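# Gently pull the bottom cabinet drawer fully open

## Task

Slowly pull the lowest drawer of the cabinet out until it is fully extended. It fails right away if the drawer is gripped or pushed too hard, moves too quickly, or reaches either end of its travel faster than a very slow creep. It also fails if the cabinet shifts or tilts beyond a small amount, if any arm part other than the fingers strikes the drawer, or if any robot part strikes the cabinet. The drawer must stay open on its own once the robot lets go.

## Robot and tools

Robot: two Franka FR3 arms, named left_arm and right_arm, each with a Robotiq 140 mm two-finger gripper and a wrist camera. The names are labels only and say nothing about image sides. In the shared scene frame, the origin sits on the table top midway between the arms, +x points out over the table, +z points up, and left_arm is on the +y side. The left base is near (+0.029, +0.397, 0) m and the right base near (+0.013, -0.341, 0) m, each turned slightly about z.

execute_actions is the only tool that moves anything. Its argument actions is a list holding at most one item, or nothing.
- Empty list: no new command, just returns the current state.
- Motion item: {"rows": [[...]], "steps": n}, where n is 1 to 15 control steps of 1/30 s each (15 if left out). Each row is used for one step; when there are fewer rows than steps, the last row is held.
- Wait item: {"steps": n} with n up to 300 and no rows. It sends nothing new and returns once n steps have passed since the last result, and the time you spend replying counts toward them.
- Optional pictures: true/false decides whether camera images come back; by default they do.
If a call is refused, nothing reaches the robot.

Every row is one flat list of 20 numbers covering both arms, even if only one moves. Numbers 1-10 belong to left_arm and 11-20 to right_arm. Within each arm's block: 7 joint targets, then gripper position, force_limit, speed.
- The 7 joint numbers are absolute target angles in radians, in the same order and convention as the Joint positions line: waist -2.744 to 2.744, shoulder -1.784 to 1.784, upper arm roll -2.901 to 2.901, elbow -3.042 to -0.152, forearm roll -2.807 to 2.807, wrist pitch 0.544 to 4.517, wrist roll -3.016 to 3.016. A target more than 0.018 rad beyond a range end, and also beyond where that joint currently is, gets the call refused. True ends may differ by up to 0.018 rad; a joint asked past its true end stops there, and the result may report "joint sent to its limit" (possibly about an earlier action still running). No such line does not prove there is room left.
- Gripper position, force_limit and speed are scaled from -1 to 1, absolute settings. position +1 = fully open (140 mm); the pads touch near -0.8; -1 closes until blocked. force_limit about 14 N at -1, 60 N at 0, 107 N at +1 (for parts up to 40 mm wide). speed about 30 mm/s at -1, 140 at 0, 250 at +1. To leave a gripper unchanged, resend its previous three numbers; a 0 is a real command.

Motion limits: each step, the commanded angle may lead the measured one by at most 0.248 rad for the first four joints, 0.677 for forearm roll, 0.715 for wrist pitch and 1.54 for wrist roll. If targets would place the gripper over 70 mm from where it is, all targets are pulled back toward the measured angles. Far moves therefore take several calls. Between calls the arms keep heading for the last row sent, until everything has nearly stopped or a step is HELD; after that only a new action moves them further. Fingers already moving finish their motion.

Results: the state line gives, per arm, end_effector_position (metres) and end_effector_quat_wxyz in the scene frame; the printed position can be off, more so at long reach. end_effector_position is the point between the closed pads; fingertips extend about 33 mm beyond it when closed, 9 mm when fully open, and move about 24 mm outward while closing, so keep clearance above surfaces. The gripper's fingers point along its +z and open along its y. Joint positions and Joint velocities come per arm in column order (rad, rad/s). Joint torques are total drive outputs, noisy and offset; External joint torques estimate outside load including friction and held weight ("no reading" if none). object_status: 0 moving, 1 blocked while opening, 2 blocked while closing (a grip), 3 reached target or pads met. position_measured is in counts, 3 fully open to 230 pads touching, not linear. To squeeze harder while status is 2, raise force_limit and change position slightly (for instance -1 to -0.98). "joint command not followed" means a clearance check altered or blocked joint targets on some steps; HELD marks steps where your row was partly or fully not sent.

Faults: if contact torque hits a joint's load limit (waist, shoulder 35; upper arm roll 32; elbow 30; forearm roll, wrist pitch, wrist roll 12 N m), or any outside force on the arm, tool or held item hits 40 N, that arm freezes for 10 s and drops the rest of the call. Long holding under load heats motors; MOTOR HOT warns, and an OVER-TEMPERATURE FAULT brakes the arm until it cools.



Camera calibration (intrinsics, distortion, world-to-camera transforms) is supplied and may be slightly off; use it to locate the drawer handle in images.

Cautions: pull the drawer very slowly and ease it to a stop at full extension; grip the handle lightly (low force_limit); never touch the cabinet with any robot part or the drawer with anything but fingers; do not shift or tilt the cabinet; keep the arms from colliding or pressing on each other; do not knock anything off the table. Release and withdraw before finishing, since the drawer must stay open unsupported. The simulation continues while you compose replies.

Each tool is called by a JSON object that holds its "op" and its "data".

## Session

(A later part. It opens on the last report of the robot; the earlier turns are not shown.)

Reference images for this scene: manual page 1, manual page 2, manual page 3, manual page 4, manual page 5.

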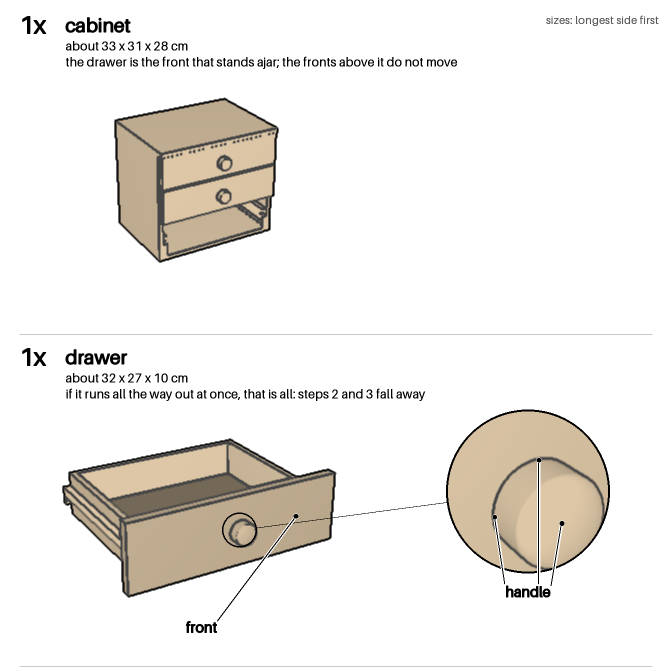

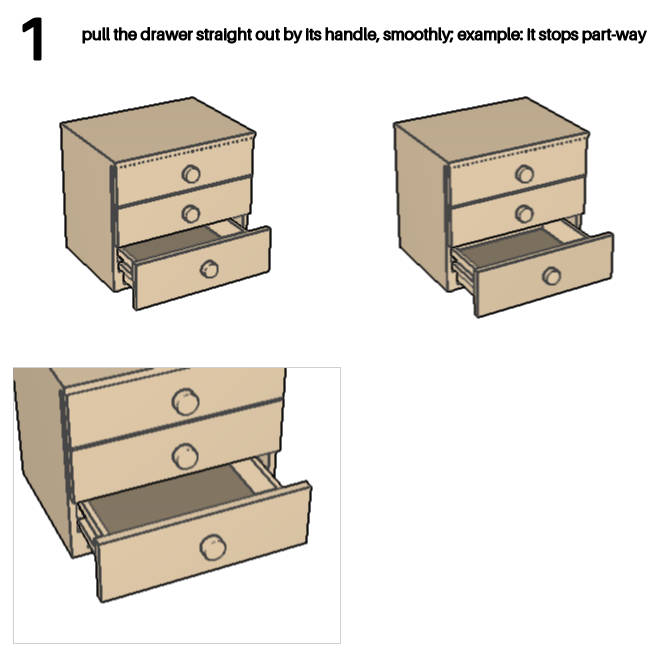

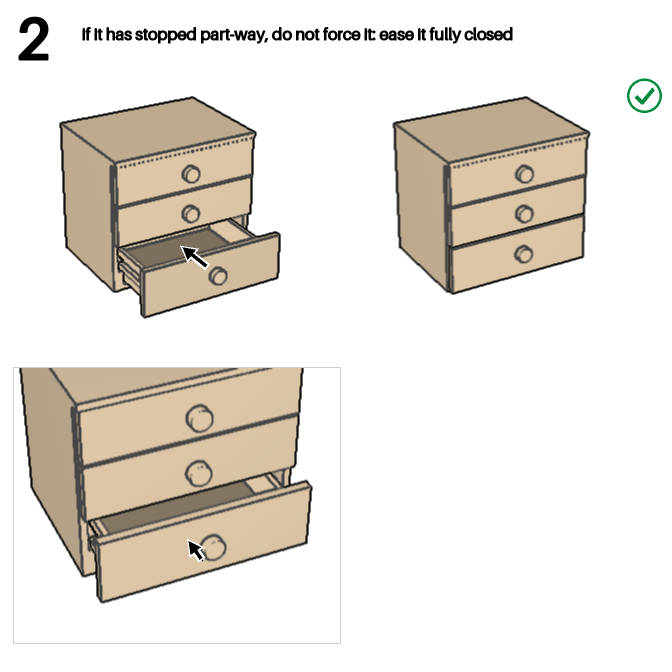

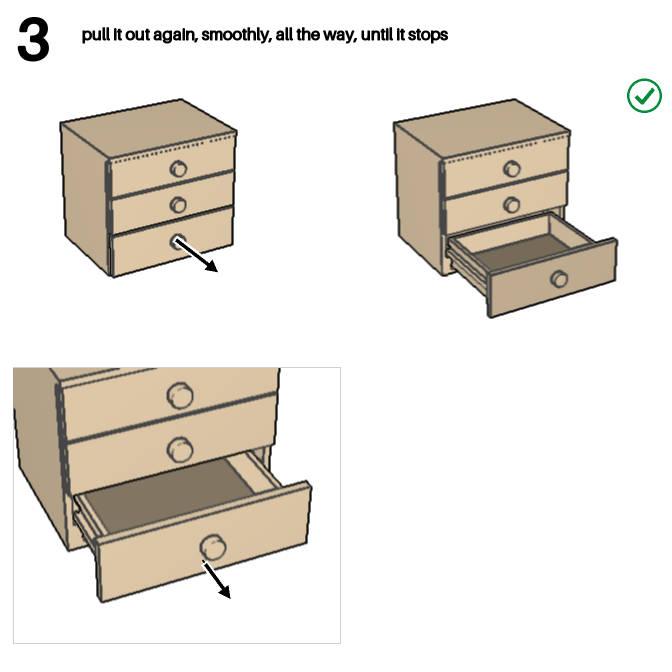

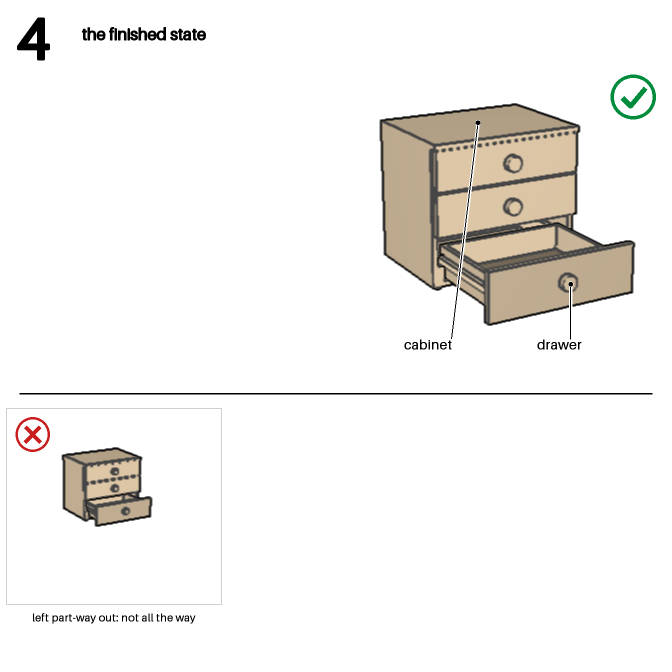

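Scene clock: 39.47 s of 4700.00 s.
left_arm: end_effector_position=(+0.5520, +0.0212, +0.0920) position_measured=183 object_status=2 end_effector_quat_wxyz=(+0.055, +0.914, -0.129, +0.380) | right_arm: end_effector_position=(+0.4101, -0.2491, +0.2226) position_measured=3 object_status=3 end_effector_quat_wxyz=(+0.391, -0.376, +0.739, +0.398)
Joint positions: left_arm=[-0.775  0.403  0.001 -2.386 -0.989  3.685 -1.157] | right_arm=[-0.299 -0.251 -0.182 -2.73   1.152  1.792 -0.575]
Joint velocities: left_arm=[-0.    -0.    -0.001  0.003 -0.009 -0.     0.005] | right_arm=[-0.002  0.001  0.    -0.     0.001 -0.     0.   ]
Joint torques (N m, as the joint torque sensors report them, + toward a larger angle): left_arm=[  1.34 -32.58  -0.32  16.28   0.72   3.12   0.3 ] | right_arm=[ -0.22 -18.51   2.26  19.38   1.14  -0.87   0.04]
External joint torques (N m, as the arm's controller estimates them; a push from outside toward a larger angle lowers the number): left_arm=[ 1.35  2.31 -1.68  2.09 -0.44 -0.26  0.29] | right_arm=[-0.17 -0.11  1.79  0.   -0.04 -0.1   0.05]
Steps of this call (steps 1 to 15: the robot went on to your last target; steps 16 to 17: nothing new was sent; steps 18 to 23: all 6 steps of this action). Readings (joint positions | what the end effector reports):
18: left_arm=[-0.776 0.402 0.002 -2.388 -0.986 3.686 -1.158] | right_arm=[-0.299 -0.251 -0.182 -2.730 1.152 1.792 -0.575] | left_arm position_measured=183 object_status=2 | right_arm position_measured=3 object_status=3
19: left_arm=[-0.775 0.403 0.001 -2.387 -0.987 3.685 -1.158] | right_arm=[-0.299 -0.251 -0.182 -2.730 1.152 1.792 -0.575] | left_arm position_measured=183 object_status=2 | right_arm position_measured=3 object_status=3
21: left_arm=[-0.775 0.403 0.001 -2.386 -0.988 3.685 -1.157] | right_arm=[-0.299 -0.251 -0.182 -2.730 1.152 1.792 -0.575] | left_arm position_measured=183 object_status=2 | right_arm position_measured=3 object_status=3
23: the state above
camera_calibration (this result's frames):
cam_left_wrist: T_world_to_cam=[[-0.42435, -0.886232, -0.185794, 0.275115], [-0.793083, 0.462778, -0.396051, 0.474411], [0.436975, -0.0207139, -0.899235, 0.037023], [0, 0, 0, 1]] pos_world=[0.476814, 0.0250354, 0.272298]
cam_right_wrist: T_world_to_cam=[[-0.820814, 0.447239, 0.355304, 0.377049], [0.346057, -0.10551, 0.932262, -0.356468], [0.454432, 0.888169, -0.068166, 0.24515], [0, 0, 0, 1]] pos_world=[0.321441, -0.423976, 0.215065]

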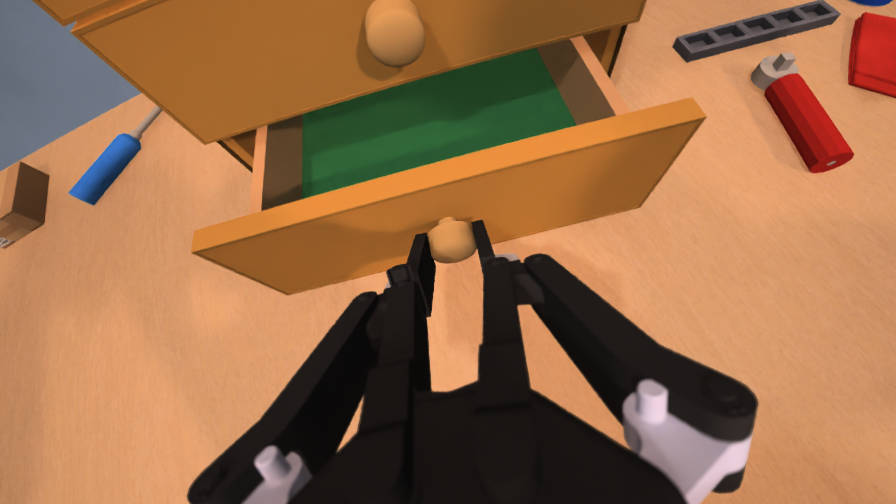

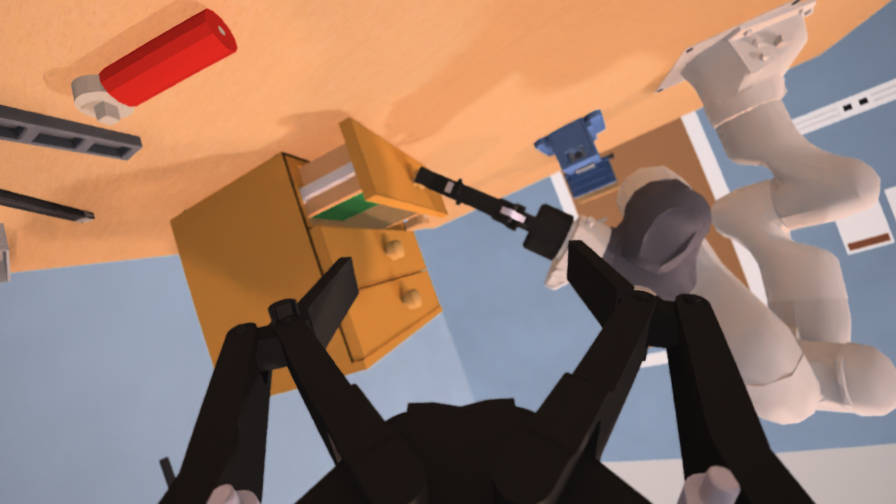

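{"op": "execute_actions", "data": {"actions": [{"rows":[[-0.7682,0.4114,0,-2.3743,-0.9934,3.6805,-1.14,-1,-1,-0.9,-0.3,-0.251,-0.18,-2.731,1.152,1.791,-0.575,1,-1,0],[-0.7682,0.4114,0,-2.3743,-0.9934,3.6805,-1.14,-1,-1,-0.9,-0.3,-0.251,-0.18,-2.731,1.152,1.791,-0.575,1,-1,0],[-0.765,0.4152,0,-2.3661,-0.9958,3.6772,-1.128,-1,-1,-0.9,-0.3,-0.251,-0.18,-2.731,1.152,1.791,-0.575,1,-1,0],[-0.765,0.4152,0,-2.3661,-0.9958,3.6772,-1.128,-1,-1,-0.9,-0.3,-0.251,-0.18,-2.731,1.152,1.791,-0.575,1,-1,0],[-0.7618,0.419,0,-2.358,-0.9983,3.674,-1.1217,-1,-1,-0.9,-0.3,-0.251,-0.18,-2.731,1.152,1.791,-0.575,1,-1,0],[-0.7618,0.419,0,-2.358,-0.9983,3.674,-1.1217,-1,-1,-0.9,-0.3,-0.251,-0.18,-2.731,1.152,1.791,-0.575,1,-1,0],[-0.7586,0.4229,0,-2.3497,-1.001,3.6707,-1.115,-1,-1,-0.9,-0.3,-0.251,-0.18,-2.731,1.152,1.791,-0.575,1,-1,0],[-0.7586,0.4229,0,-2.3497,-1.001,3.6707,-1.115,-1,-1,-0.9,-0.3,-0.251,-0.18,-2.731,1.152,1.791,-0.575,1,-1,0],[-0.7555,0.4268,0,-2.3415,-1.0036,3.6675,-1.1085,-1,-1,-0.9,-0.3,-0.251,-0.18,-2.731,1.152,1.791,-0.575,1,-1,0],[-0.7555,0.4268,0,-2.3415,-1.0036,3.6675,-1.1085,-1,-1,-0.9,-0.3,-0.251,-0.18,-2.731,1.152,1.791,-0.575,1,-1,0],[-0.7525,0.4307,0,-2.333,-1.0067,3.6642,-1.102,-1,-1,-0.9,-0.3,-0.251,-0.18,-2.731,1.152,1.791,-0.575,1,-1,0],[-0.7525,0.4307,0,-2.333,-1.0067,3.6642,-1.102,-1,-1,-0.9,-0.3,-0.251,-0.18,-2.731,1.152,1.791,-0.575,1,-1,0],[-0.7495,0.4347,0,-2.3246,-1.0098,3.661,-1.095,-1,-1,-0.9,-0.3,-0.251,-0.18,-2.731,1.152,1.791,-0.575,1,-1,0]],"steps":14}], "pictures": false}}

{"op": "execute_actions", "data": {"actions": [{"rows":[[-0.7465,0.4386,0,-2.3161,-1.013,3.6576,-1.0875,-1,-1,-0.9,-0.3,-0.251,-0.18,-2.731,1.152,1.791,-0.575,1,-1,0],[-0.7465,0.4386,0,-2.3161,-1.013,3.6576,-1.0875,-1,-1,-0.9,-0.3,-0.251,-0.18,-2.731,1.152,1.791,-0.575,1,-1,0],[-0.7435,0.4426,0,-2.3076,-1.0164,3.6543,-1.08,-1,-1,-0.9,-0.3,-0.251,-0.18,-2.731,1.152,1.791,-0.575,1,-1,0],[-0.7435,0.4426,0,-2.3076,-1.0164,3.6543,-1.08,-1,-1,-0.9,-0.3,-0.251,-0.18,-2.731,1.152,1.791,-0.575,1,-1,0],[-0.7406,0.4467,0,-2.2987,-1.0204,3.651,-1.0725,-1,-1,-0.9,-0.3,-0.251,-0.18,-2.731,1.152,1.791,-0.575,1,-1,0],[-0.7406,0.4467,0,-2.2987,-1.0204,3.651,-1.0725,-1,-1,-0.9,-0.3,-0.251,-0.18,-2.731,1.152,1.791,-0.575,1,-1,0],[-0.7378,0.4508,0,-2.2898,-1.0245,3.6477,-1.065,-1,-1,-0.9,-0.3,-0.251,-0.18,-2.731,1.152,1.791,-0.575,1,-1,0],[-0.7378,0.4508,0,-2.2898,-1.0245,3.6477,-1.065,-1,-1,-0.9,-0.3,-0.251,-0.18,-2.731,1.152,1.791,-0.575,1,-1,0],[-0.7349,0.4549,0,-2.2809,-1.0287,3.6443,-1.057,-1,-1,-0.9,-0.3,-0.251,-0.18,-2.731,1.152,1.791,-0.575,1,-1,0],[-0.7349,0.4549,0,-2.2809,-1.0287,3.6443,-1.057,-1,-1,-0.9,-0.3,-0.251,-0.18,-2.731,1.152,1.791,-0.575,1,-1,0],[-0.7321,0.459,0,-2.272,-1.033,3.641,-1.049,-1,-1,-0.9,-0.3,-0.251,-0.18,-2.731,1.152,1.791,-0.575,1,-1,0],[-0.7321,0.459,0,-2.272,-1.033,3.641,-1.049,-1,-1,-0.9,-0.3,-0.251,-0.18,-2.731,1.152,1.791,-0.575,1,-1,0],[-0.7294,0.4631,0,-2.263,-1.0377,3.6376,-1.041,-1,-1,-0.9,-0.3,-0.251,-0.18,-2.731,1.152,1.791,-0.575,1,-1,0]],"steps":14}], "pictures": false}}

{"op": "execute_actions", "data": {"actions": [{"rows":[[-0.7267,0.4672,0,-2.2539,-1.0425,3.6343,-1.033,-1,-1,-0.9,-0.3,-0.251,-0.18,-2.731,1.152,1.791,-0.575,1,-1,0],[-0.7267,0.4672,0,-2.2539,-1.0425,3.6343,-1.033,-1,-1,-0.9,-0.3,-0.251,-0.18,-2.731,1.152,1.791,-0.575,1,-1,0],[-0.724,0.4713,0,-2.2447,-1.0474,3.6309,-1.024,-1,-1,-0.9,-0.3,-0.251,-0.18,-2.731,1.152,1.791,-0.575,1,-1,0],[-0.724,0.4713,0,-2.2447,-1.0474,3.6309,-1.024,-1,-1,-0.9,-0.3,-0.251,-0.18,-2.731,1.152,1.791,-0.575,1,-1,0],[-0.7214,0.4755,0,-2.2354,-1.0525,3.6275,-1.015,-1,-1,-0.9,-0.3,-0.251,-0.18,-2.731,1.152,1.791,-0.575,1,-1,0],[-0.7214,0.4755,0,-2.2354,-1.0525,3.6275,-1.015,-1,-1,-0.9,-0.3,-0.251,-0.18,-2.731,1.152,1.791,-0.575,1,-1,0],[-0.7188,0.4798,0,-2.2259,-1.0582,3.6241,-1.006,-1,-1,-0.9,-0.3,-0.251,-0.18,-2.731,1.152,1.791,-0.575,1,-1,0],[-0.7188,0.4798,0,-2.2259,-1.0582,3.6241,-1.006,-1,-1,-0.9,-0.3,-0.251,-0.18,-2.731,1.152,1.791,-0.575,1,-1,0],[-0.7162,0.4841,0,-2.2164,-1.064,3.6208,-1.0,-1,-1,-0.9,-0.3,-0.251,-0.18,-2.731,1.152,1.791,-0.575,1,-1,0],[-0.7162,0.4841,0,-2.2164,-1.064,3.6208,-1.0,-1,-1,-0.9,-0.3,-0.251,-0.18,-2.731,1.152,1.791,-0.575,1,-1,0],[-0.7136,0.4884,0,-2.2067,-1.07,3.6174,-0.997,-1,-1,-0.9,-0.3,-0.251,-0.18,-2.731,1.152,1.791,-0.575,1,-1,0],[-0.7136,0.4884,0,-2.2067,-1.07,3.6174,-0.997,-1,-1,-0.9,-0.3,-0.251,-0.18,-2.731,1.152,1.791,-0.575,1,-1,0],[-0.7111,0.4927,0,-2.197,-1.0762,3.614,-0.993,-1,-1,-0.9,-0.3,-0.251,-0.18,-2.731,1.152,1.791,-0.575,1,-1,0]],"steps":15}], "pictures": false}}

{"op": "execute_actions", "data": {"actions": [{"steps":8}]}}

Scene clock: 51.33 s of 4700.00 s.
left_arm: end_effector_position=(+0.5675, +0.0178, +0.0920) position_measured=183 object_status=2 end_effector_quat_wxyz=(+0.055, +0.914, -0.127, +0.381) | right_arm: end_effector_position=(+0.4101, -0.2491, +0.2226) position_measured=3 object_status=3 end_effector_quat_wxyz=(+0.391, -0.376, +0.739, +0.398)
Joint positions: left_arm=[-0.756  0.428 -0.    -2.335 -1.004  3.67  -1.123] | right_arm=[-0.299 -0.251 -0.182 -2.73   1.152  1.792 -0.575]
Joint velocities: left_arm=[ 0.039  0.048 -0.     0.104 -0.028 -0.043  0.083] | right_arm=[ 0.    -0.001  0.     0.001 -0.001 -0.     0.001]
Joint torques (N m, as the joint torque sensors report them, + toward a larger angle): left_arm=[  2.03 -33.48   1.29  15.97   0.59   3.16   0.11] | right_arm=[ -0.66 -18.81   2.38  19.48   1.1   -0.9   -0.02]
External joint torques (N m, as the arm's controller estimates them; a push from outside toward a larger angle lowers the number): left_arm=[ 2.56  2.81  0.27  2.06 -0.52 -0.28  0.09] | right_arm=[-0.64 -0.34  1.87  0.06 -0.07 -0.13 -0.01]
Steps of this call (steps 1 to 15: the robot went on to your last target; steps 16 to 90: nothing new was sent; then 8.40 s passed at rest; steps 91 to 104: all 14 steps of this action). Readings (joint positions | what the end effector reports):
91: left_arm=[-0.775 0.404 0.001 -2.384 -0.990 3.685 -1.155] | right_arm=[-0.299 -0.251 -0.182 -2.730 1.152 1.792 -0.575] | left_arm position_measured=183 object_status=2 | right_arm position_measured=3 object_status=3
92: left_arm=[-0.774 0.405 0.001 -2.382 -0.991 3.685 -1.154] | right_arm=[-0.299 -0.251 -0.182 -2.730 1.152 1.792 -0.575] | left_arm position_measured=183 object_status=2 | right_arm position_measured=3 object_status=3
94: left_arm=[-0.771 0.409 0.000 -2.375 -0.992 3.683 -1.150] | right_arm=[-0.299 -0.251 -0.182 -2.730 1.152 1.792 -0.575] | left_arm position_measured=183 object_status=2 | right_arm position_measured=3 object_status=3
98: left_arm=[-0.765 0.417 -0.000 -2.360 -0.996 3.678 -1.140] | right_arm=[-0.299 -0.251 -0.182 -2.730 1.152 1.792 -0.575] | left_arm position_measured=183 object_status=2 | right_arm position_measured=3 object_status=3
104: the state above

Scene clock: 51.80 s of 4700.00 s.
left_arm: end_effector_position=(+0.5850, +0.0139, +0.0919) position_measured=183 object_status=2 end_effector_quat_wxyz=(+0.055, +0.914, -0.126, +0.381) | right_arm: end_effector_position=(+0.4101, -0.2491, +0.2226) position_measured=3 object_status=3 end_effector_quat_wxyz=(+0.391, -0.376, +0.739, +0.398)
Joint positions: left_arm=[-0.735  0.457 -0.001 -2.274 -1.029  3.647 -1.074] | right_arm=[-0.299 -0.251 -0.182 -2.73   1.152  1.792 -0.575]
Joint velocities: left_arm=[ 0.037  0.049  0.002  0.111 -0.046 -0.048  0.104] | right_arm=[ 0.001  0.     0.001 -0.     0.001  0.001  0.   ]
Joint torques (N m, as the joint torque sensors report them, + toward a larger angle): left_arm=[  2.29 -34.47   1.33  16.64   0.64   3.1    0.12] | right_arm=[ -0.63 -18.58   2.09  19.29   1.15  -0.84   0.02]
External joint torques (N m, as the arm's controller estimates them; a push from outside toward a larger angle lowers the number): left_arm=[ 2.66  3.21  0.06  2.19 -0.57 -0.32  0.1 ] | right_arm=[-0.69 -0.13  1.51 -0.1  -0.02 -0.06  0.03]
Steps of this call (steps 1 to 14: all 14 steps of this action). Readings (joint positions | what the end effector reports):
1: left_arm=[-0.754 0.430 -0.000 -2.331 -1.005 3.668 -1.120] | right_arm=[-0.299 -0.251 -0.182 -2.730 1.152 1.792 -0.575] | left_arm position_measured=183 object_status=2 | right_arm position_measured=3 object_status=3
2: left_arm=[-0.753 0.432 -0.000 -2.327 -1.007 3.666 -1.117] | right_arm=[-0.299 -0.251 -0.182 -2.730 1.152 1.792 -0.575] | left_arm position_measured=183 object_status=2 | right_arm position_measured=3 object_status=3
4: left_arm=[-0.750 0.436 -0.000 -2.319 -1.010 3.663 -1.110] | right_arm=[-0.299 -0.251 -0.182 -2.730 1.152 1.792 -0.575] | left_arm position_measured=183 object_status=2 | right_arm position_measured=3 object_status=3
8: left_arm=[-0.744 0.445 -0.000 -2.301 -1.017 3.657 -1.096] | right_arm=[-0.299 -0.251 -0.182 -2.730 1.152 1.792 -0.575] | left_arm position_measured=183 object_status=2 | right_arm position_measured=3 object_status=3
14: the state above

Scene clock: 52.30 s of 4700.00 s.
left_arm: end_effector_position=(+0.6034, +0.0100, +0.0919) position_measured=183 object_status=2 end_effector_quat_wxyz=(+0.055, +0.915, -0.123, +0.381) | right_arm: end_effector_position=(+0.4101, -0.2491, +0.2226) position_measured=3 object_status=3 end_effector_quat_wxyz=(+0.391, -0.376, +0.739, +0.398)
Joint positions: left_arm=[-0.716  0.488 -0.001 -2.206 -1.067  3.622 -1.018] | right_arm=[-0.299 -0.251 -0.182 -2.73   1.152  1.792 -0.575]
Joint velocities: left_arm=[ 0.022  0.032 -0.     0.076 -0.05  -0.034  0.082] | right_arm=[-0.002  0.    -0.001  0.001 -0.    -0.    -0.   ]
Joint torques (N m, as the joint torque sensors report them, + toward a larger angle): left_arm=[  1.94 -35.61   1.32  18.04   0.85   2.82   0.05] | right_arm=[ -0.73 -18.69   2.53  19.04   1.16  -0.87   0.02]
External joint torques (N m, as the arm's controller estimates them; a push from outside toward a larger angle lowers the number): left_arm=[ 2.47  3.16  0.13  2.86 -0.59 -0.36  0.03] | right_arm=[-0.69 -0.29  2.04 -0.34 -0.01 -0.1   0.03]
Steps of this call (steps 1 to 15: all 15 steps of this action). Readings (joint positions | what the end effector reports):
1: left_arm=[-0.734 0.459 -0.001 -2.270 -1.032 3.645 -1.070] | right_arm=[-0.299 -0.251 -0.182 -2.730 1.152 1.792 -0.575] | left_arm position_measured=183 object_status=2 | right_arm position_measured=3 object_status=3
2: left_arm=[-0.732 0.461 -0.001 -2.265 -1.034 3.644 -1.067] | right_arm=[-0.299 -0.251 -0.182 -2.730 1.152 1.792 -0.575] | left_arm position_measured=183 object_status=2 | right_arm position_measured=3 object_status=3
4: left_arm=[-0.730 0.465 -0.001 -2.256 -1.039 3.640 -1.059] | right_arm=[-0.299 -0.251 -0.182 -2.730 1.152 1.792 -0.575] | left_arm position_measured=183 object_status=2 | right_arm position_measured=3 object_status=3
8: left_arm=[-0.724 0.474 -0.001 -2.238 -1.049 3.633 -1.042] | right_arm=[-0.299 -0.251 -0.182 -2.730 1.152 1.792 -0.575] | left_arm position_measured=183 object_status=2 | right_arm position_measured=3 object_status=3
15: the state above

Scene clock: 52.57 s of 4700.00 s.
left_arm: end_effector_position=(+0.6047, +0.0098, +0.0919) position_measured=183 object_status=2 end_effector_quat_wxyz=(+0.054, +0.914, -0.125, +0.381) | right_arm: end_effector_position=(+0.4101, -0.2491, +0.2226) position_measured=3 object_status=3 end_effector_quat_wxyz=(+0.391, -0.376, +0.739, +0.398)
Joint positions: left_arm=[-0.714  0.49  -0.001 -2.2   -1.073  3.618 -1.004] | right_arm=[-0.299 -0.251 -0.182 -2.73   1.152  1.792 -0.575]
Joint velocities: left_arm=[ 0.001 -0.001 -0.     0.004 -0.009 -0.004  0.027] | right_arm=[-0.    -0.    -0.001  0.001  0.    -0.     0.001]
Joint torques (N m, as the joint torque sensors report them, + toward a larger angle): left_arm=[  1.93 -36.11   1.54  17.48   1.     2.73   0.36] | right_arm=[ -0.7  -18.49   2.38  19.1    1.13  -0.88  -0.01]
External joint torques (N m, as the arm's controller estimates them; a push from outside toward a larger angle lowers the number): left_arm=[ 1.85  2.66 -0.17  1.8  -0.48 -0.51  0.33] | right_arm=[-0.7  -0.06  1.86 -0.29 -0.04 -0.1   0.  ]
Steps of this call (steps 1 to 8: the robot went on to your last target). Readings (joint positions | what the end effector reports):
1: left_arm=[-0.715 0.489 -0.001 -2.204 -1.069 3.621 -1.015] | right_arm=[-0.299 -0.251 -0.182 -2.730 1.152 1.792 -0.575] | left_arm position_measured=183 object_status=2 | right_arm position_measured=3 object_status=3
2: left_arm=[-0.715 0.489 -0.001 -2.203 -1.070 3.620 -1.013] | right_arm=[-0.299 -0.251 -0.182 -2.730 1.152 1.792 -0.575] | left_arm position_measured=183 object_status=2 | right_arm position_measured=3 object_status=3
4: left_arm=[-0.714 0.490 -0.001 -2.201 -1.072 3.619 -1.009] | right_arm=[-0.299 -0.251 -0.182 -2.730 1.152 1.792 -0.575] | left_arm position_measured=183 object_status=2 | right_arm position_measured=3 object_status=3
8: the state above
camera_calibration (this result's frames):
cam_left_wrist: T_world_to_cam=[[-0.417626, -0.889308, -0.186331, 0.283313], [-0.796064, 0.456978, -0.396804, 0.523357], [0.43803, -0.0173847, -0.898792, 0.0129272], [0, 0, 0, 1]] pos_world=[0.529282, 0.0130151, 0.272079]
cam_right_wrist: T_world_to_cam=[[-0.820815, 0.447239, 0.355304, 0.377049], [0.346058, -0.105505, 0.932262, -0.356466], [0.45443, 0.88817, -0.0681702, 0.245151], [0, 0, 0, 1]] pos_world=[0.321441, -0.423976, 0.215065]

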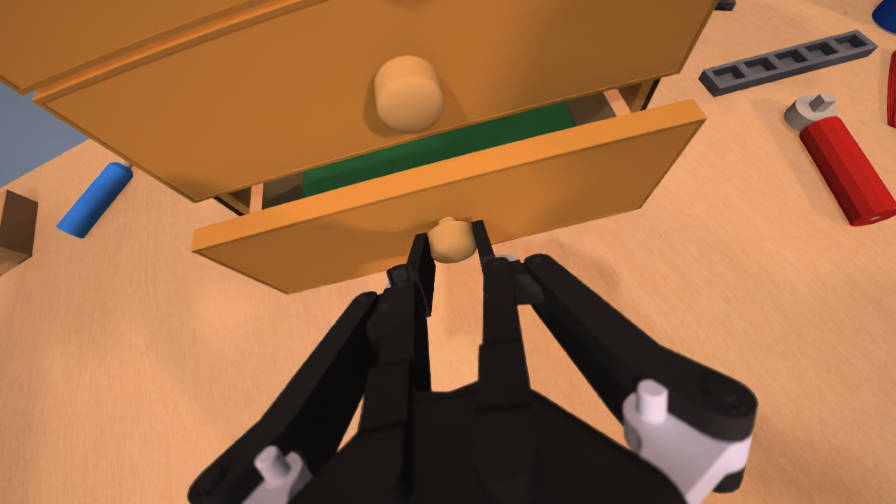

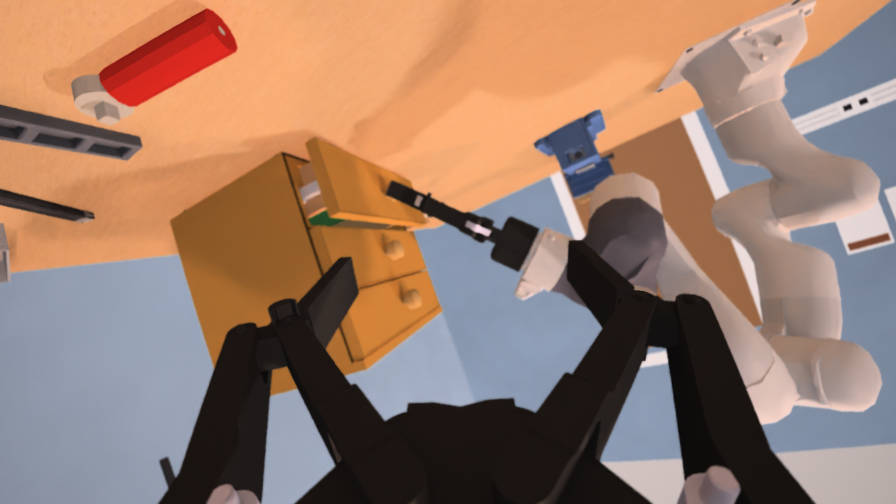

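{"op": "execute_actions", "data": {"actions": [{"rows":[[-0.7087,0.4971,0,-2.187,-1.083,3.6106,-0.967,-1,-1,-0.9,-0.3,-0.251,-0.18,-2.731,1.152,1.791,-0.575,1,-1,0],[-0.7087,0.4971,0,-2.187,-1.083,3.6106,-0.967,-1,-1,-0.9,-0.3,-0.251,-0.18,-2.731,1.152,1.791,-0.575,1,-1,0],[-0.7063,0.5015,0,-2.177,-1.09,3.6072,-0.956,-1,-1,-0.9,-0.3,-0.251,-0.18,-2.731,1.152,1.791,-0.575,1,-1,0],[-0.7063,0.5015,0,-2.177,-1.09,3.6072,-0.956,-1,-1,-0.9,-0.3,-0.251,-0.18,-2.731,1.152,1.791,-0.575,1,-1,0],[-0.7039,0.506,0,-2.1668,-1.0973,3.6038,-0.945,-1,-1,-0.9,-0.3,-0.251,-0.18,-2.731,1.152,1.791,-0.575,1,-1,0],[-0.7039,0.506,0,-2.1668,-1.0973,3.6038,-0.945,-1,-1,-0.9,-0.3,-0.251,-0.18,-2.731,1.152,1.791,-0.575,1,-1,0],[-0.7015,0.5105,0,-2.1565,-1.1048,3.6004,-0.934,-1,-1,-0.9,-0.3,-0.251,-0.18,-2.731,1.152,1.791,-0.575,1,-1,0],[-0.7015,0.5105,0,-2.1565,-1.1048,3.6004,-0.934,-1,-1,-0.9,-0.3,-0.251,-0.18,-2.731,1.152,1.791,-0.575,1,-1,0],[-0.6992,0.5151,0,-2.146,-1.113,3.597,-0.922,-1,-1,-0.9,-0.3,-0.251,-0.18,-2.731,1.152,1.791,-0.575,1,-1,0],[-0.6992,0.5151,0,-2.146,-1.113,3.597,-0.922,-1,-1,-0.9,-0.3,-0.251,-0.18,-2.731,1.152,1.791,-0.575,1,-1,0],[-0.6969,0.5198,0,-2.1353,-1.1214,3.5935,-0.912,-1,-1,-0.9,-0.3,-0.251,-0.18,-2.731,1.152,1.791,-0.575,1,-1,0],[-0.6969,0.5198,0,-2.1353,-1.1214,3.5935,-0.912,-1,-1,-0.9,-0.3,-0.251,-0.18,-2.731,1.152,1.791,-0.575,1,-1,0],[-0.6946,0.5245,0,-2.1245,-1.1302,3.5901,-0.908,-1,-1,-0.9,-0.3,-0.251,-0.18,-2.731,1.152,1.791,-0.575,1,-1,0],[-0.6946,0.5245,0,-2.1245,-1.1302,3.5901,-0.908,-1,-1,-0.9,-0.3,-0.251,-0.18,-2.731,1.152,1.791,-0.575,1,-1,0],[-0.6923,0.5293,0,-2.1136,-1.1394,3.5867,-0.906,-1,-1,-0.9,-0.3,-0.251,-0.18,-2.731,1.152,1.791,-0.575,1,-1,0]],"steps":15}], "pictures": false}}

{"op": "execute_actions", "data": {"actions": [{"steps":10}]}}

{"op": "zoom_image", "data": {"camera": "cam_left_wrist", "region": [150,150,400,300]}}

Scene clock: 56.47 s of 4700.00 s.
left_arm: end_effector_position=(+0.6215, +0.0062, +0.0918) position_measured=183 object_status=2 end_effector_quat_wxyz=(+0.054, +0.915, -0.122, +0.381) | right_arm: end_effector_position=(+0.4101, -0.2491, +0.2226) position_measured=3 object_status=3 end_effector_quat_wxyz=(+0.391, -0.376, +0.739, +0.398)
Joint positions: left_arm=[-0.699  0.521 -0.001 -2.132 -1.121  3.597 -0.941] | right_arm=[-0.299 -0.251 -0.182 -2.73   1.152  1.792 -0.575]
Joint velocities: left_arm=[ 0.037  0.084  0.001  0.181 -0.14  -0.051  0.118] | right_arm=[ 0.001 -0.     0.001  0.001 -0.001 -0.001 -0.   ]
Joint torques (N m, as the joint torque sensors report them, + toward a larger angle): left_arm=[  2.22 -37.93   1.63  18.81   1.28   2.89   0.05] | right_arm=[ -0.85 -18.41   2.34  19.15   1.13  -0.88   0.02]
External joint torques (N m, as the arm's controller estimates them; a push from outside toward a larger angle lowers the number): left_arm=[ 2.14  2.26 -0.39  3.18 -0.37 -0.23  0.07] | right_arm=[-0.92  0.02  1.73 -0.24 -0.04 -0.08  0.03]
Steps of this call (steps 1 to 30: the robot went on to your last target; steps 31 to 90: nothing new was sent; then 0.40 s passed at rest; steps 91 to 105: all 15 steps of this action). Readings (joint positions | what the end effector reports):
91: left_arm=[-0.714 0.490 -0.001 -2.198 -1.076 3.617 -0.997] | right_arm=[-0.299 -0.251 -0.182 -2.730 1.152 1.792 -0.575] | left_arm position_measured=183 object_status=2 | right_arm position_measured=3 object_status=3
92: left_arm=[-0.713 0.492 -0.001 -2.195 -1.078 3.617 -0.994] | right_arm=[-0.299 -0.251 -0.182 -2.730 1.152 1.792 -0.575] | left_arm position_measured=183 object_status=2 | right_arm position_measured=3 object_status=3
94: left_arm=[-0.711 0.496 -0.001 -2.188 -1.082 3.614 -0.988] | right_arm=[-0.299 -0.251 -0.182 -2.730 1.152 1.792 -0.575] | left_arm position_measured=183 object_status=2 | right_arm position_measured=3 object_status=3
98: left_arm=[-0.707 0.504 -0.001 -2.169 -1.094 3.609 -0.973] | right_arm=[-0.299 -0.251 -0.182 -2.730 1.152 1.792 -0.575] | left_arm position_measured=183 object_status=2 | right_arm position_measured=3 object_status=3
105: the state above

Scene clock: 56.80 s of 4700.00 s.
left_arm: end_effector_position=(+0.6248, +0.0057, +0.0918) position_measured=183 object_status=2 end_effector_quat_wxyz=(+0.053, +0.915, -0.124, +0.381) | right_arm: end_effector_position=(+0.4101, -0.2491, +0.2226) position_measured=3 object_status=3 end_effector_quat_wxyz=(+0.391, -0.376, +0.739, +0.398)
Joint positions: left_arm=[-0.696  0.527 -0.001 -2.117 -1.136  3.59  -0.919] | right_arm=[-0.299 -0.251 -0.182 -2.73   1.152  1.792 -0.575]
Joint velocities: left_arm=[ 0.    -0.     0.001  0.003 -0.01  -0.004  0.031] | right_arm=[-0.001  0.    -0.001 -0.002 -0.    -0.     0.   ]
Joint torques (N m, as the joint torque sensors report them, + toward a larger angle): left_arm=[  2.14 -37.58   1.51  17.63   1.21   2.58   0.27] | right_arm=[ -0.61 -18.55   2.17  19.42   1.14  -0.9    0.03]
External joint torques (N m, as the arm's controller estimates them; a push from outside toward a larger angle lowers the number): left_arm=[ 2.01  2.73 -0.36  1.35 -0.41 -0.57  0.24] | right_arm=[-0.57 -0.12  1.69  0.1  -0.03 -0.12  0.04]
Steps of this call (steps 1 to 10: the robot went on to your last target). Readings (joint positions | what the end effector reports):
1: left_arm=[-0.698 0.523 -0.001 -2.127 -1.125 3.595 -0.938] | right_arm=[-0.299 -0.251 -0.182 -2.730 1.152 1.792 -0.575] | left_arm position_measured=183 object_status=2 | right_arm position_measured=3 object_status=3
2: left_arm=[-0.697 0.525 -0.001 -2.124 -1.128 3.594 -0.934] | right_arm=[-0.299 -0.251 -0.182 -2.730 1.152 1.792 -0.575] | left_arm position_measured=183 object_status=2 | right_arm position_measured=3 object_status=3
4: left_arm=[-0.696 0.526 -0.001 -2.120 -1.132 3.592 -0.929] | right_arm=[-0.299 -0.251 -0.182 -2.730 1.152 1.792 -0.575] | left_arm position_measured=183 object_status=2 | right_arm position_measured=3 object_status=3
8: left_arm=[-0.696 0.527 -0.001 -2.118 -1.135 3.591 -0.921] | right_arm=[-0.299 -0.251 -0.182 -2.730 1.152 1.792 -0.575] | left_arm position_measured=183 object_status=2 | right_arm position_measured=3 object_status=3
10: the state above
camera_calibration (this result's frames):
cam_left_wrist: T_world_to_cam=[[-0.414968, -0.890649, -0.185868, 0.286329], [-0.797738, 0.454403, -0.3964, 0.542283], [0.437512, -0.016219, -0.899066, 0.00431847], [0, 0, 0, 1]] pos_world=[0.549528, 0.00867349, 0.272063]
cam_right_wrist: T_world_to_cam=[[-0.820815, 0.447238, 0.355303, 0.377049], [0.346059, -0.105504, 0.932262, -0.356465], [0.454429, 0.88817, -0.068172, 0.245152], [0, 0, 0, 1]] pos_world=[0.321441, -0.423976, 0.215065]

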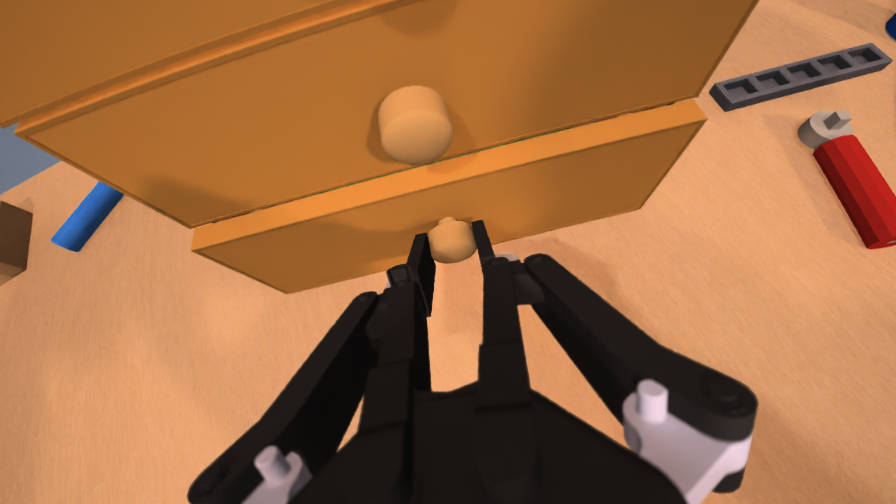

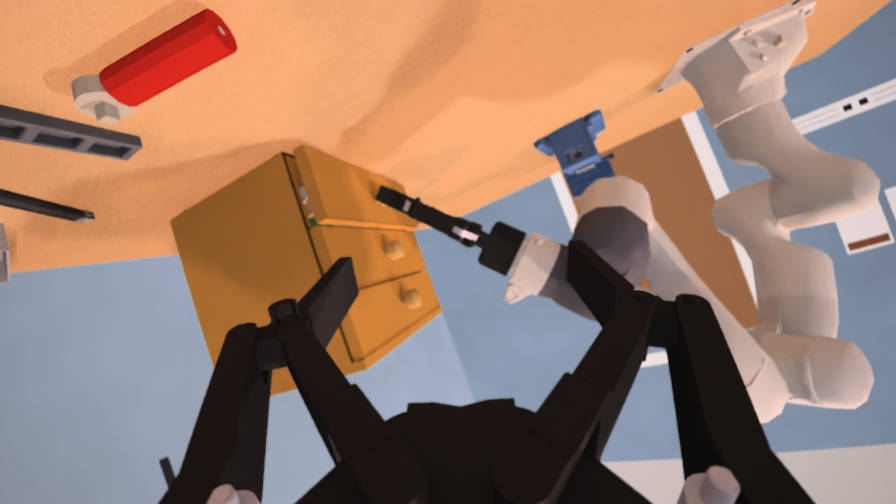

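Region (150, 150, 400, 300) of cam_left_wrist's 896x504 image, scaled by 2.016, with more detail than that image has; it fills the top 302 rows of this view, and the rest is white.

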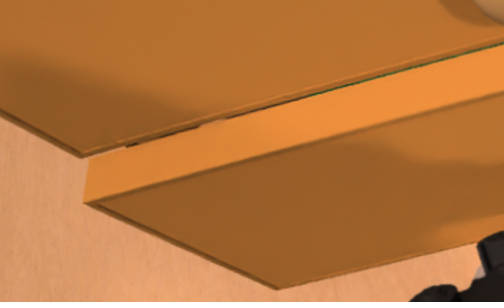

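{"op": "execute_actions", "data": {"actions": [{"rows":[[-0.6914,0.5312,0,-2.1091,-1.1433,3.5853,-0.899,-1,-1,-0.9,-0.3,-0.251,-0.18,-2.731,1.152,1.791,-0.575,1,-1,0],[-0.6914,0.5312,0,-2.1091,-1.1433,3.5853,-0.899,-1,-1,-0.9,-0.3,-0.251,-0.18,-2.731,1.152,1.791,-0.575,1,-1,0],[-0.6906,0.5332,0,-2.1046,-1.1472,3.584,-0.894,-1,-1,-0.9,-0.3,-0.251,-0.18,-2.731,1.152,1.791,-0.575,1,-1,0],[-0.6906,0.5332,0,-2.1046,-1.1472,3.584,-0.894,-1,-1,-0.9,-0.3,-0.251,-0.18,-2.731,1.152,1.791,-0.575,1,-1,0],[-0.6897,0.5351,0,-2.1001,-1.1512,3.5826,-0.889,-1,-1,-0.9,-0.3,-0.251,-0.18,-2.731,1.152,1.791,-0.575,1,-1,0],[-0.6897,0.5351,0,-2.1001,-1.1512,3.5826,-0.889,-1,-1,-0.9,-0.3,-0.251,-0.18,-2.731,1.152,1.791,-0.575,1,-1,0],[-0.6888,0.5371,0,-2.0956,-1.1553,3.5812,-0.8835,-1,-1,-0.9,-0.3,-0.251,-0.18,-2.731,1.152,1.791,-0.575,1,-1,0],[-0.6888,0.5371,0,-2.0956,-1.1553,3.5812,-0.8835,-1,-1,-0.9,-0.3,-0.251,-0.18,-2.731,1.152,1.791,-0.575,1,-1,0],[-0.688,0.539,0,-2.0911,-1.1594,3.5798,-0.878,-1,-1,-0.9,-0.3,-0.251,-0.18,-2.731,1.152,1.791,-0.575,1,-1,0],[-0.688,0.539,0,-2.0911,-1.1594,3.5798,-0.878,-1,-1,-0.9,-0.3,-0.251,-0.18,-2.731,1.152,1.791,-0.575,1,-1,0],[-0.688,0.539,0,-2.0911,-1.1594,3.5798,-0.878,-1,-1,-0.9,-0.3,-0.251,-0.18,-2.731,1.152,1.791,-0.575,1,-1,0],[-0.6871,0.541,0,-2.0865,-1.1636,3.5785,-0.873,-1,-1,-0.9,-0.3,-0.251,-0.18,-2.731,1.152,1.791,-0.575,1,-1,0],[-0.6871,0.541,0,-2.0865,-1.1636,3.5785,-0.873,-1,-1,-0.9,-0.3,-0.251,-0.18,-2.731,1.152,1.791,-0.575,1,-1,0],[-0.6871,0.541,0,-2.0865,-1.1636,3.5785,-0.873,-1,-1,-0.9,-0.3,-0.251,-0.18,-2.731,1.152,1.791,-0.575,1,-1,0],[-0.6862,0.543,0,-2.0819,-1.1679,3.5771,-0.8675,-1,-1,-0.9,-0.3,-0.251,-0.18,-2.731,1.152,1.791,-0.575,1,-1,0]],"steps":15}], "pictures": false}}

{"op": "execute_actions", "data": {"actions": [{"rows":[[-0.6862,0.543,0,-2.0819,-1.1679,3.5771,-0.8675,-1,-1,-0.9,-0.3,-0.251,-0.18,-2.731,1.152,1.791,-0.575,1,-1,0],[-0.6862,0.543,0,-2.0819,-1.1679,3.5771,-0.8675,-1,-1,-0.9,-0.3,-0.251,-0.18,-2.731,1.152,1.791,-0.575,1,-1,0],[-0.6858,0.544,0,-2.0796,-1.17,3.5764,-0.865,-1,-1,-0.9,-0.3,-0.251,-0.18,-2.731,1.152,1.791,-0.575,1,-1,0],[-0.6858,0.544,0,-2.0796,-1.17,3.5764,-0.865,-1,-1,-0.9,-0.3,-0.251,-0.18,-2.731,1.152,1.791,-0.575,1,-1,0],[-0.6853,0.545,0,-2.0773,-1.1722,3.5757,-0.862,-1,-1,-0.9,-0.3,-0.251,-0.18,-2.731,1.152,1.791,-0.575,1,-1,0],[-0.6853,0.545,0,-2.0773,-1.1722,3.5757,-0.862,-1,-1,-0.9,-0.3,-0.251,-0.18,-2.731,1.152,1.791,-0.575,1,-1,0],[-0.6849,0.546,0,-2.075,-1.1744,3.575,-0.859,-1,-1,-0.9,-0.3,-0.251,-0.18,-2.731,1.152,1.791,-0.575,1,-1,0],[-0.6849,0.546,0,-2.075,-1.1744,3.575,-0.859,-1,-1,-0.9,-0.3,-0.251,-0.18,-2.731,1.152,1.791,-0.575,1,-1,0],[-0.6845,0.547,0,-2.0727,-1.1766,3.5744,-0.8565,-1,-1,-0.9,-0.3,-0.251,-0.18,-2.731,1.152,1.791,-0.575,1,-1,0],[-0.6845,0.547,0,-2.0727,-1.1766,3.5744,-0.8565,-1,-1,-0.9,-0.3,-0.251,-0.18,-2.731,1.152,1.791,-0.575,1,-1,0],[-0.684,0.548,0,-2.0703,-1.1788,3.5737,-0.854,-1,-1,-0.9,-0.3,-0.251,-0.18,-2.731,1.152,1.791,-0.575,1,-1,0],[-0.684,0.548,0,-2.0703,-1.1788,3.5737,-0.854,-1,-1,-0.9,-0.3,-0.251,-0.18,-2.731,1.152,1.791,-0.575,1,-1,0],[-0.6836,0.549,0,-2.068,-1.181,3.573,-0.851,-1,-1,-0.9,-0.3,-0.251,-0.18,-2.731,1.152,1.791,-0.575,1,-1,0]],"steps":15}]}}

{"op": "zoom_image", "data": {"camera": "cam_left_wrist", "region": [0,100,300,300]}}

Scene clock: 62.50 s of 4700.00 s.
left_arm: end_effector_position=(+0.6308, +0.0044, +0.0918) position_measured=183 object_status=2 end_effector_quat_wxyz=(+0.053, +0.915, -0.123, +0.381) | right_arm: end_effector_position=(+0.4101, -0.2491, +0.2226) position_measured=3 object_status=3 end_effector_quat_wxyz=(+0.391, -0.376, +0.739, +0.398)
Joint positions: left_arm=[-0.69   0.538 -0.001 -2.09  -1.16   3.582 -0.889] | right_arm=[-0.299 -0.251 -0.182 -2.73   1.152  1.792 -0.575]
Joint velocities: left_arm=[ 0.01   0.026 -0.     0.062 -0.055 -0.016  0.061] | right_arm=[-0.001  0.    -0.     0.001 -0.001  0.001 -0.   ]
Joint torques (N m, as the joint torque sensors report them, + toward a larger angle): left_arm=[  2.42 -38.56   1.52  18.43   1.22   2.81   0.27] | right_arm=[ -0.77 -18.42   2.3   19.61   1.14  -0.89   0.02]
External joint torques (N m, as the arm's controller estimates them; a push from outside toward a larger angle lowers the number): left_arm=[ 2.29  2.34 -0.46  2.04 -0.5  -0.31  0.26] | right_arm=[-0.78  0.06  1.76  0.17 -0.03 -0.1   0.03]
Steps of this call (steps 1 to 30: the robot went on to your last target; steps 31 to 90: nothing new was sent; then 2.20 s passed at rest; steps 91 to 105: all 15 steps of this action). Readings (joint positions | what the end effector reports):
91: left_arm=[-0.695 0.527 -0.001 -2.116 -1.139 3.590 -0.912] | right_arm=[-0.299 -0.251 -0.182 -2.730 1.152 1.792 -0.575] | left_arm position_measured=183 object_status=2 | right_arm position_measured=3 object_status=3
92: left_arm=[-0.695 0.527 -0.001 -2.115 -1.140 3.589 -0.911] | right_arm=[-0.299 -0.251 -0.182 -2.730 1.152 1.792 -0.575] | left_arm position_measured=183 object_status=2 | right_arm position_measured=3 object_status=3
94: left_arm=[-0.694 0.529 -0.001 -2.111 -1.142 3.589 -0.909] | right_arm=[-0.299 -0.251 -0.182 -2.730 1.152 1.792 -0.575] | left_arm position_measured=183 object_status=2 | right_arm position_measured=3 object_status=3
98: left_arm=[-0.693 0.533 -0.001 -2.103 -1.149 3.586 -0.902] | right_arm=[-0.299 -0.251 -0.182 -2.730 1.152 1.792 -0.575] | left_arm position_measured=183 object_status=2 | right_arm position_measured=3 object_status=3
105: the state above

Scene clock: 63.00 s of 4700.00 s.
left_arm: end_effector_position=(+0.6348, +0.0037, +0.0918) position_measured=183 object_status=2 end_effector_quat_wxyz=(+0.053, +0.915, -0.124, +0.381) | right_arm: end_effector_position=(+0.4101, -0.2491, +0.2226) position_measured=3 object_status=3 end_effector_quat_wxyz=(+0.391, -0.376, +0.739, +0.398)
Joint positions: left_arm=[-0.687  0.546 -0.001 -2.072 -1.177  3.577 -0.866] | right_arm=[-0.299 -0.251 -0.182 -2.73   1.152  1.792 -0.575]
Joint velocities: left_arm=[ 0.005  0.011  0.001  0.021 -0.018 -0.008  0.036] | right_arm=[ 0.001  0.    -0.001 -0.    -0.    -0.    -0.   ]
Joint torques (N m, as the joint torque sensors report them, + toward a larger angle): left_arm=[  1.6  -38.86   1.63  18.44   1.17   2.75   0.35] | right_arm=[ -0.69 -18.49   2.26  19.02   1.16  -0.88   0.02]
External joint torques (N m, as the arm's controller estimates them; a push from outside toward a larger angle lowers the number): left_arm=[ 1.74  2.26 -0.04  1.89 -0.58 -0.27  0.33] | right_arm=[-0.66 -0.09  1.76 -0.33 -0.01 -0.1   0.03]
Steps of this call (steps 1 to 15: all 15 steps of this action). Readings (joint positions | what the end effector reports):
1: left_arm=[-0.690 0.539 -0.001 -2.089 -1.161 3.582 -0.887] | right_arm=[-0.299 -0.251 -0.182 -2.730 1.152 1.792 -0.575] | left_arm position_measured=183 object_status=2 | right_arm position_measured=3 object_status=3
2: left_arm=[-0.690 0.540 -0.001 -2.087 -1.162 3.582 -0.885] | right_arm=[-0.299 -0.251 -0.182 -2.730 1.152 1.792 -0.575] | left_arm position_measured=183 object_status=2 | right_arm position_measured=3 object_status=3
4: left_arm=[-0.689 0.541 -0.001 -2.085 -1.165 3.581 -0.882] | right_arm=[-0.299 -0.251 -0.182 -2.730 1.152 1.792 -0.575] | left_arm position_measured=183 object_status=2 | right_arm position_measured=3 object_status=3
8: left_arm=[-0.689 0.542 -0.001 -2.080 -1.169 3.579 -0.876] | right_arm=[-0.299 -0.251 -0.182 -2.730 1.152 1.792 -0.575] | left_arm position_measured=183 object_status=2 | right_arm position_measured=3 object_status=3
15: the state above
camera_calibration (this result's frames):
cam_left_wrist: T_world_to_cam=[[-0.414967, -0.890408, -0.187017, 0.288804], [-0.797764, 0.454914, -0.395759, 0.551043], [0.437464, -0.0150311, -0.89911, -0.000070121], [0, 0, 0, 1]] pos_world=[0.559477, 0.00647499, 0.272029]
cam_right_wrist: T_world_to_cam=[[-0.820815, 0.447239, 0.355303, 0.377049], [0.346059, -0.105503, 0.932262, -0.356465], [0.454429, 0.88817, -0.0681721, 0.245152], [0, 0, 0, 1]] pos_world=[0.321441, -0.423976, 0.215065]

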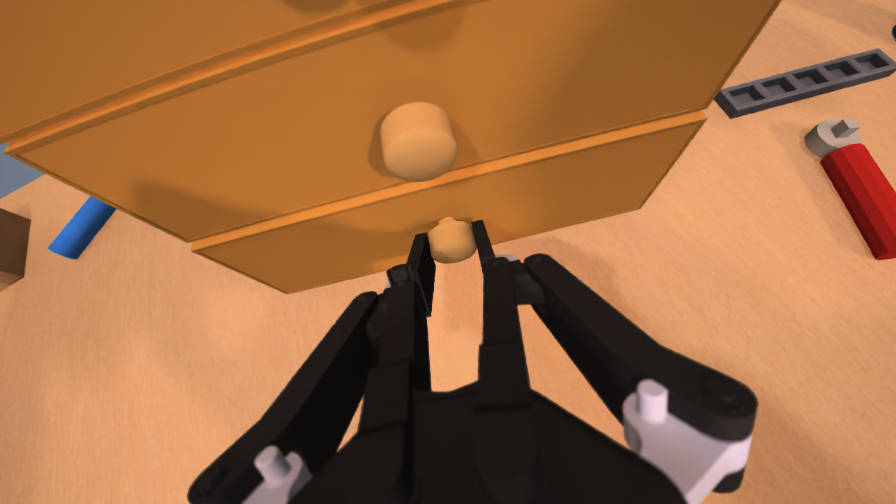

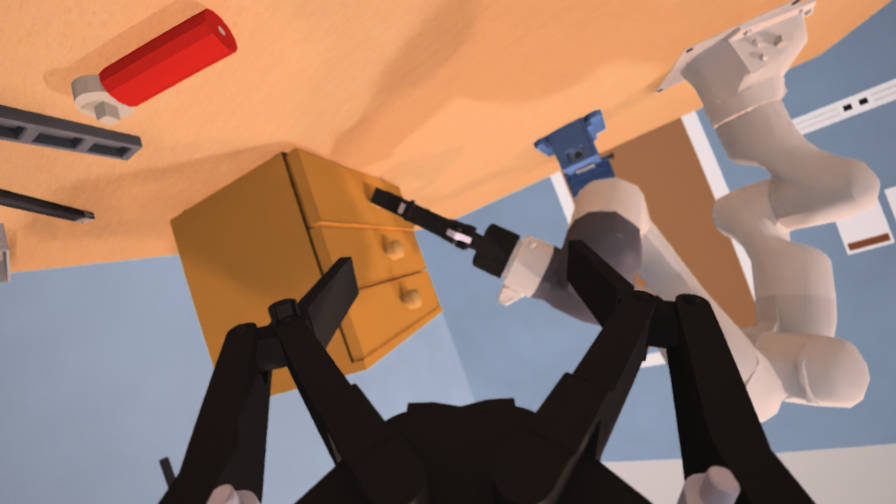

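Region (0, 100, 300, 300) of cam_left_wrist's 896x504 image, scaled by 1.680, with more detail than that image has.

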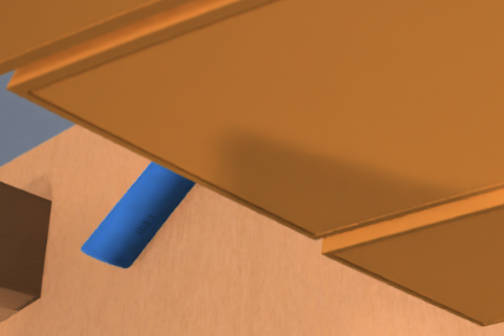

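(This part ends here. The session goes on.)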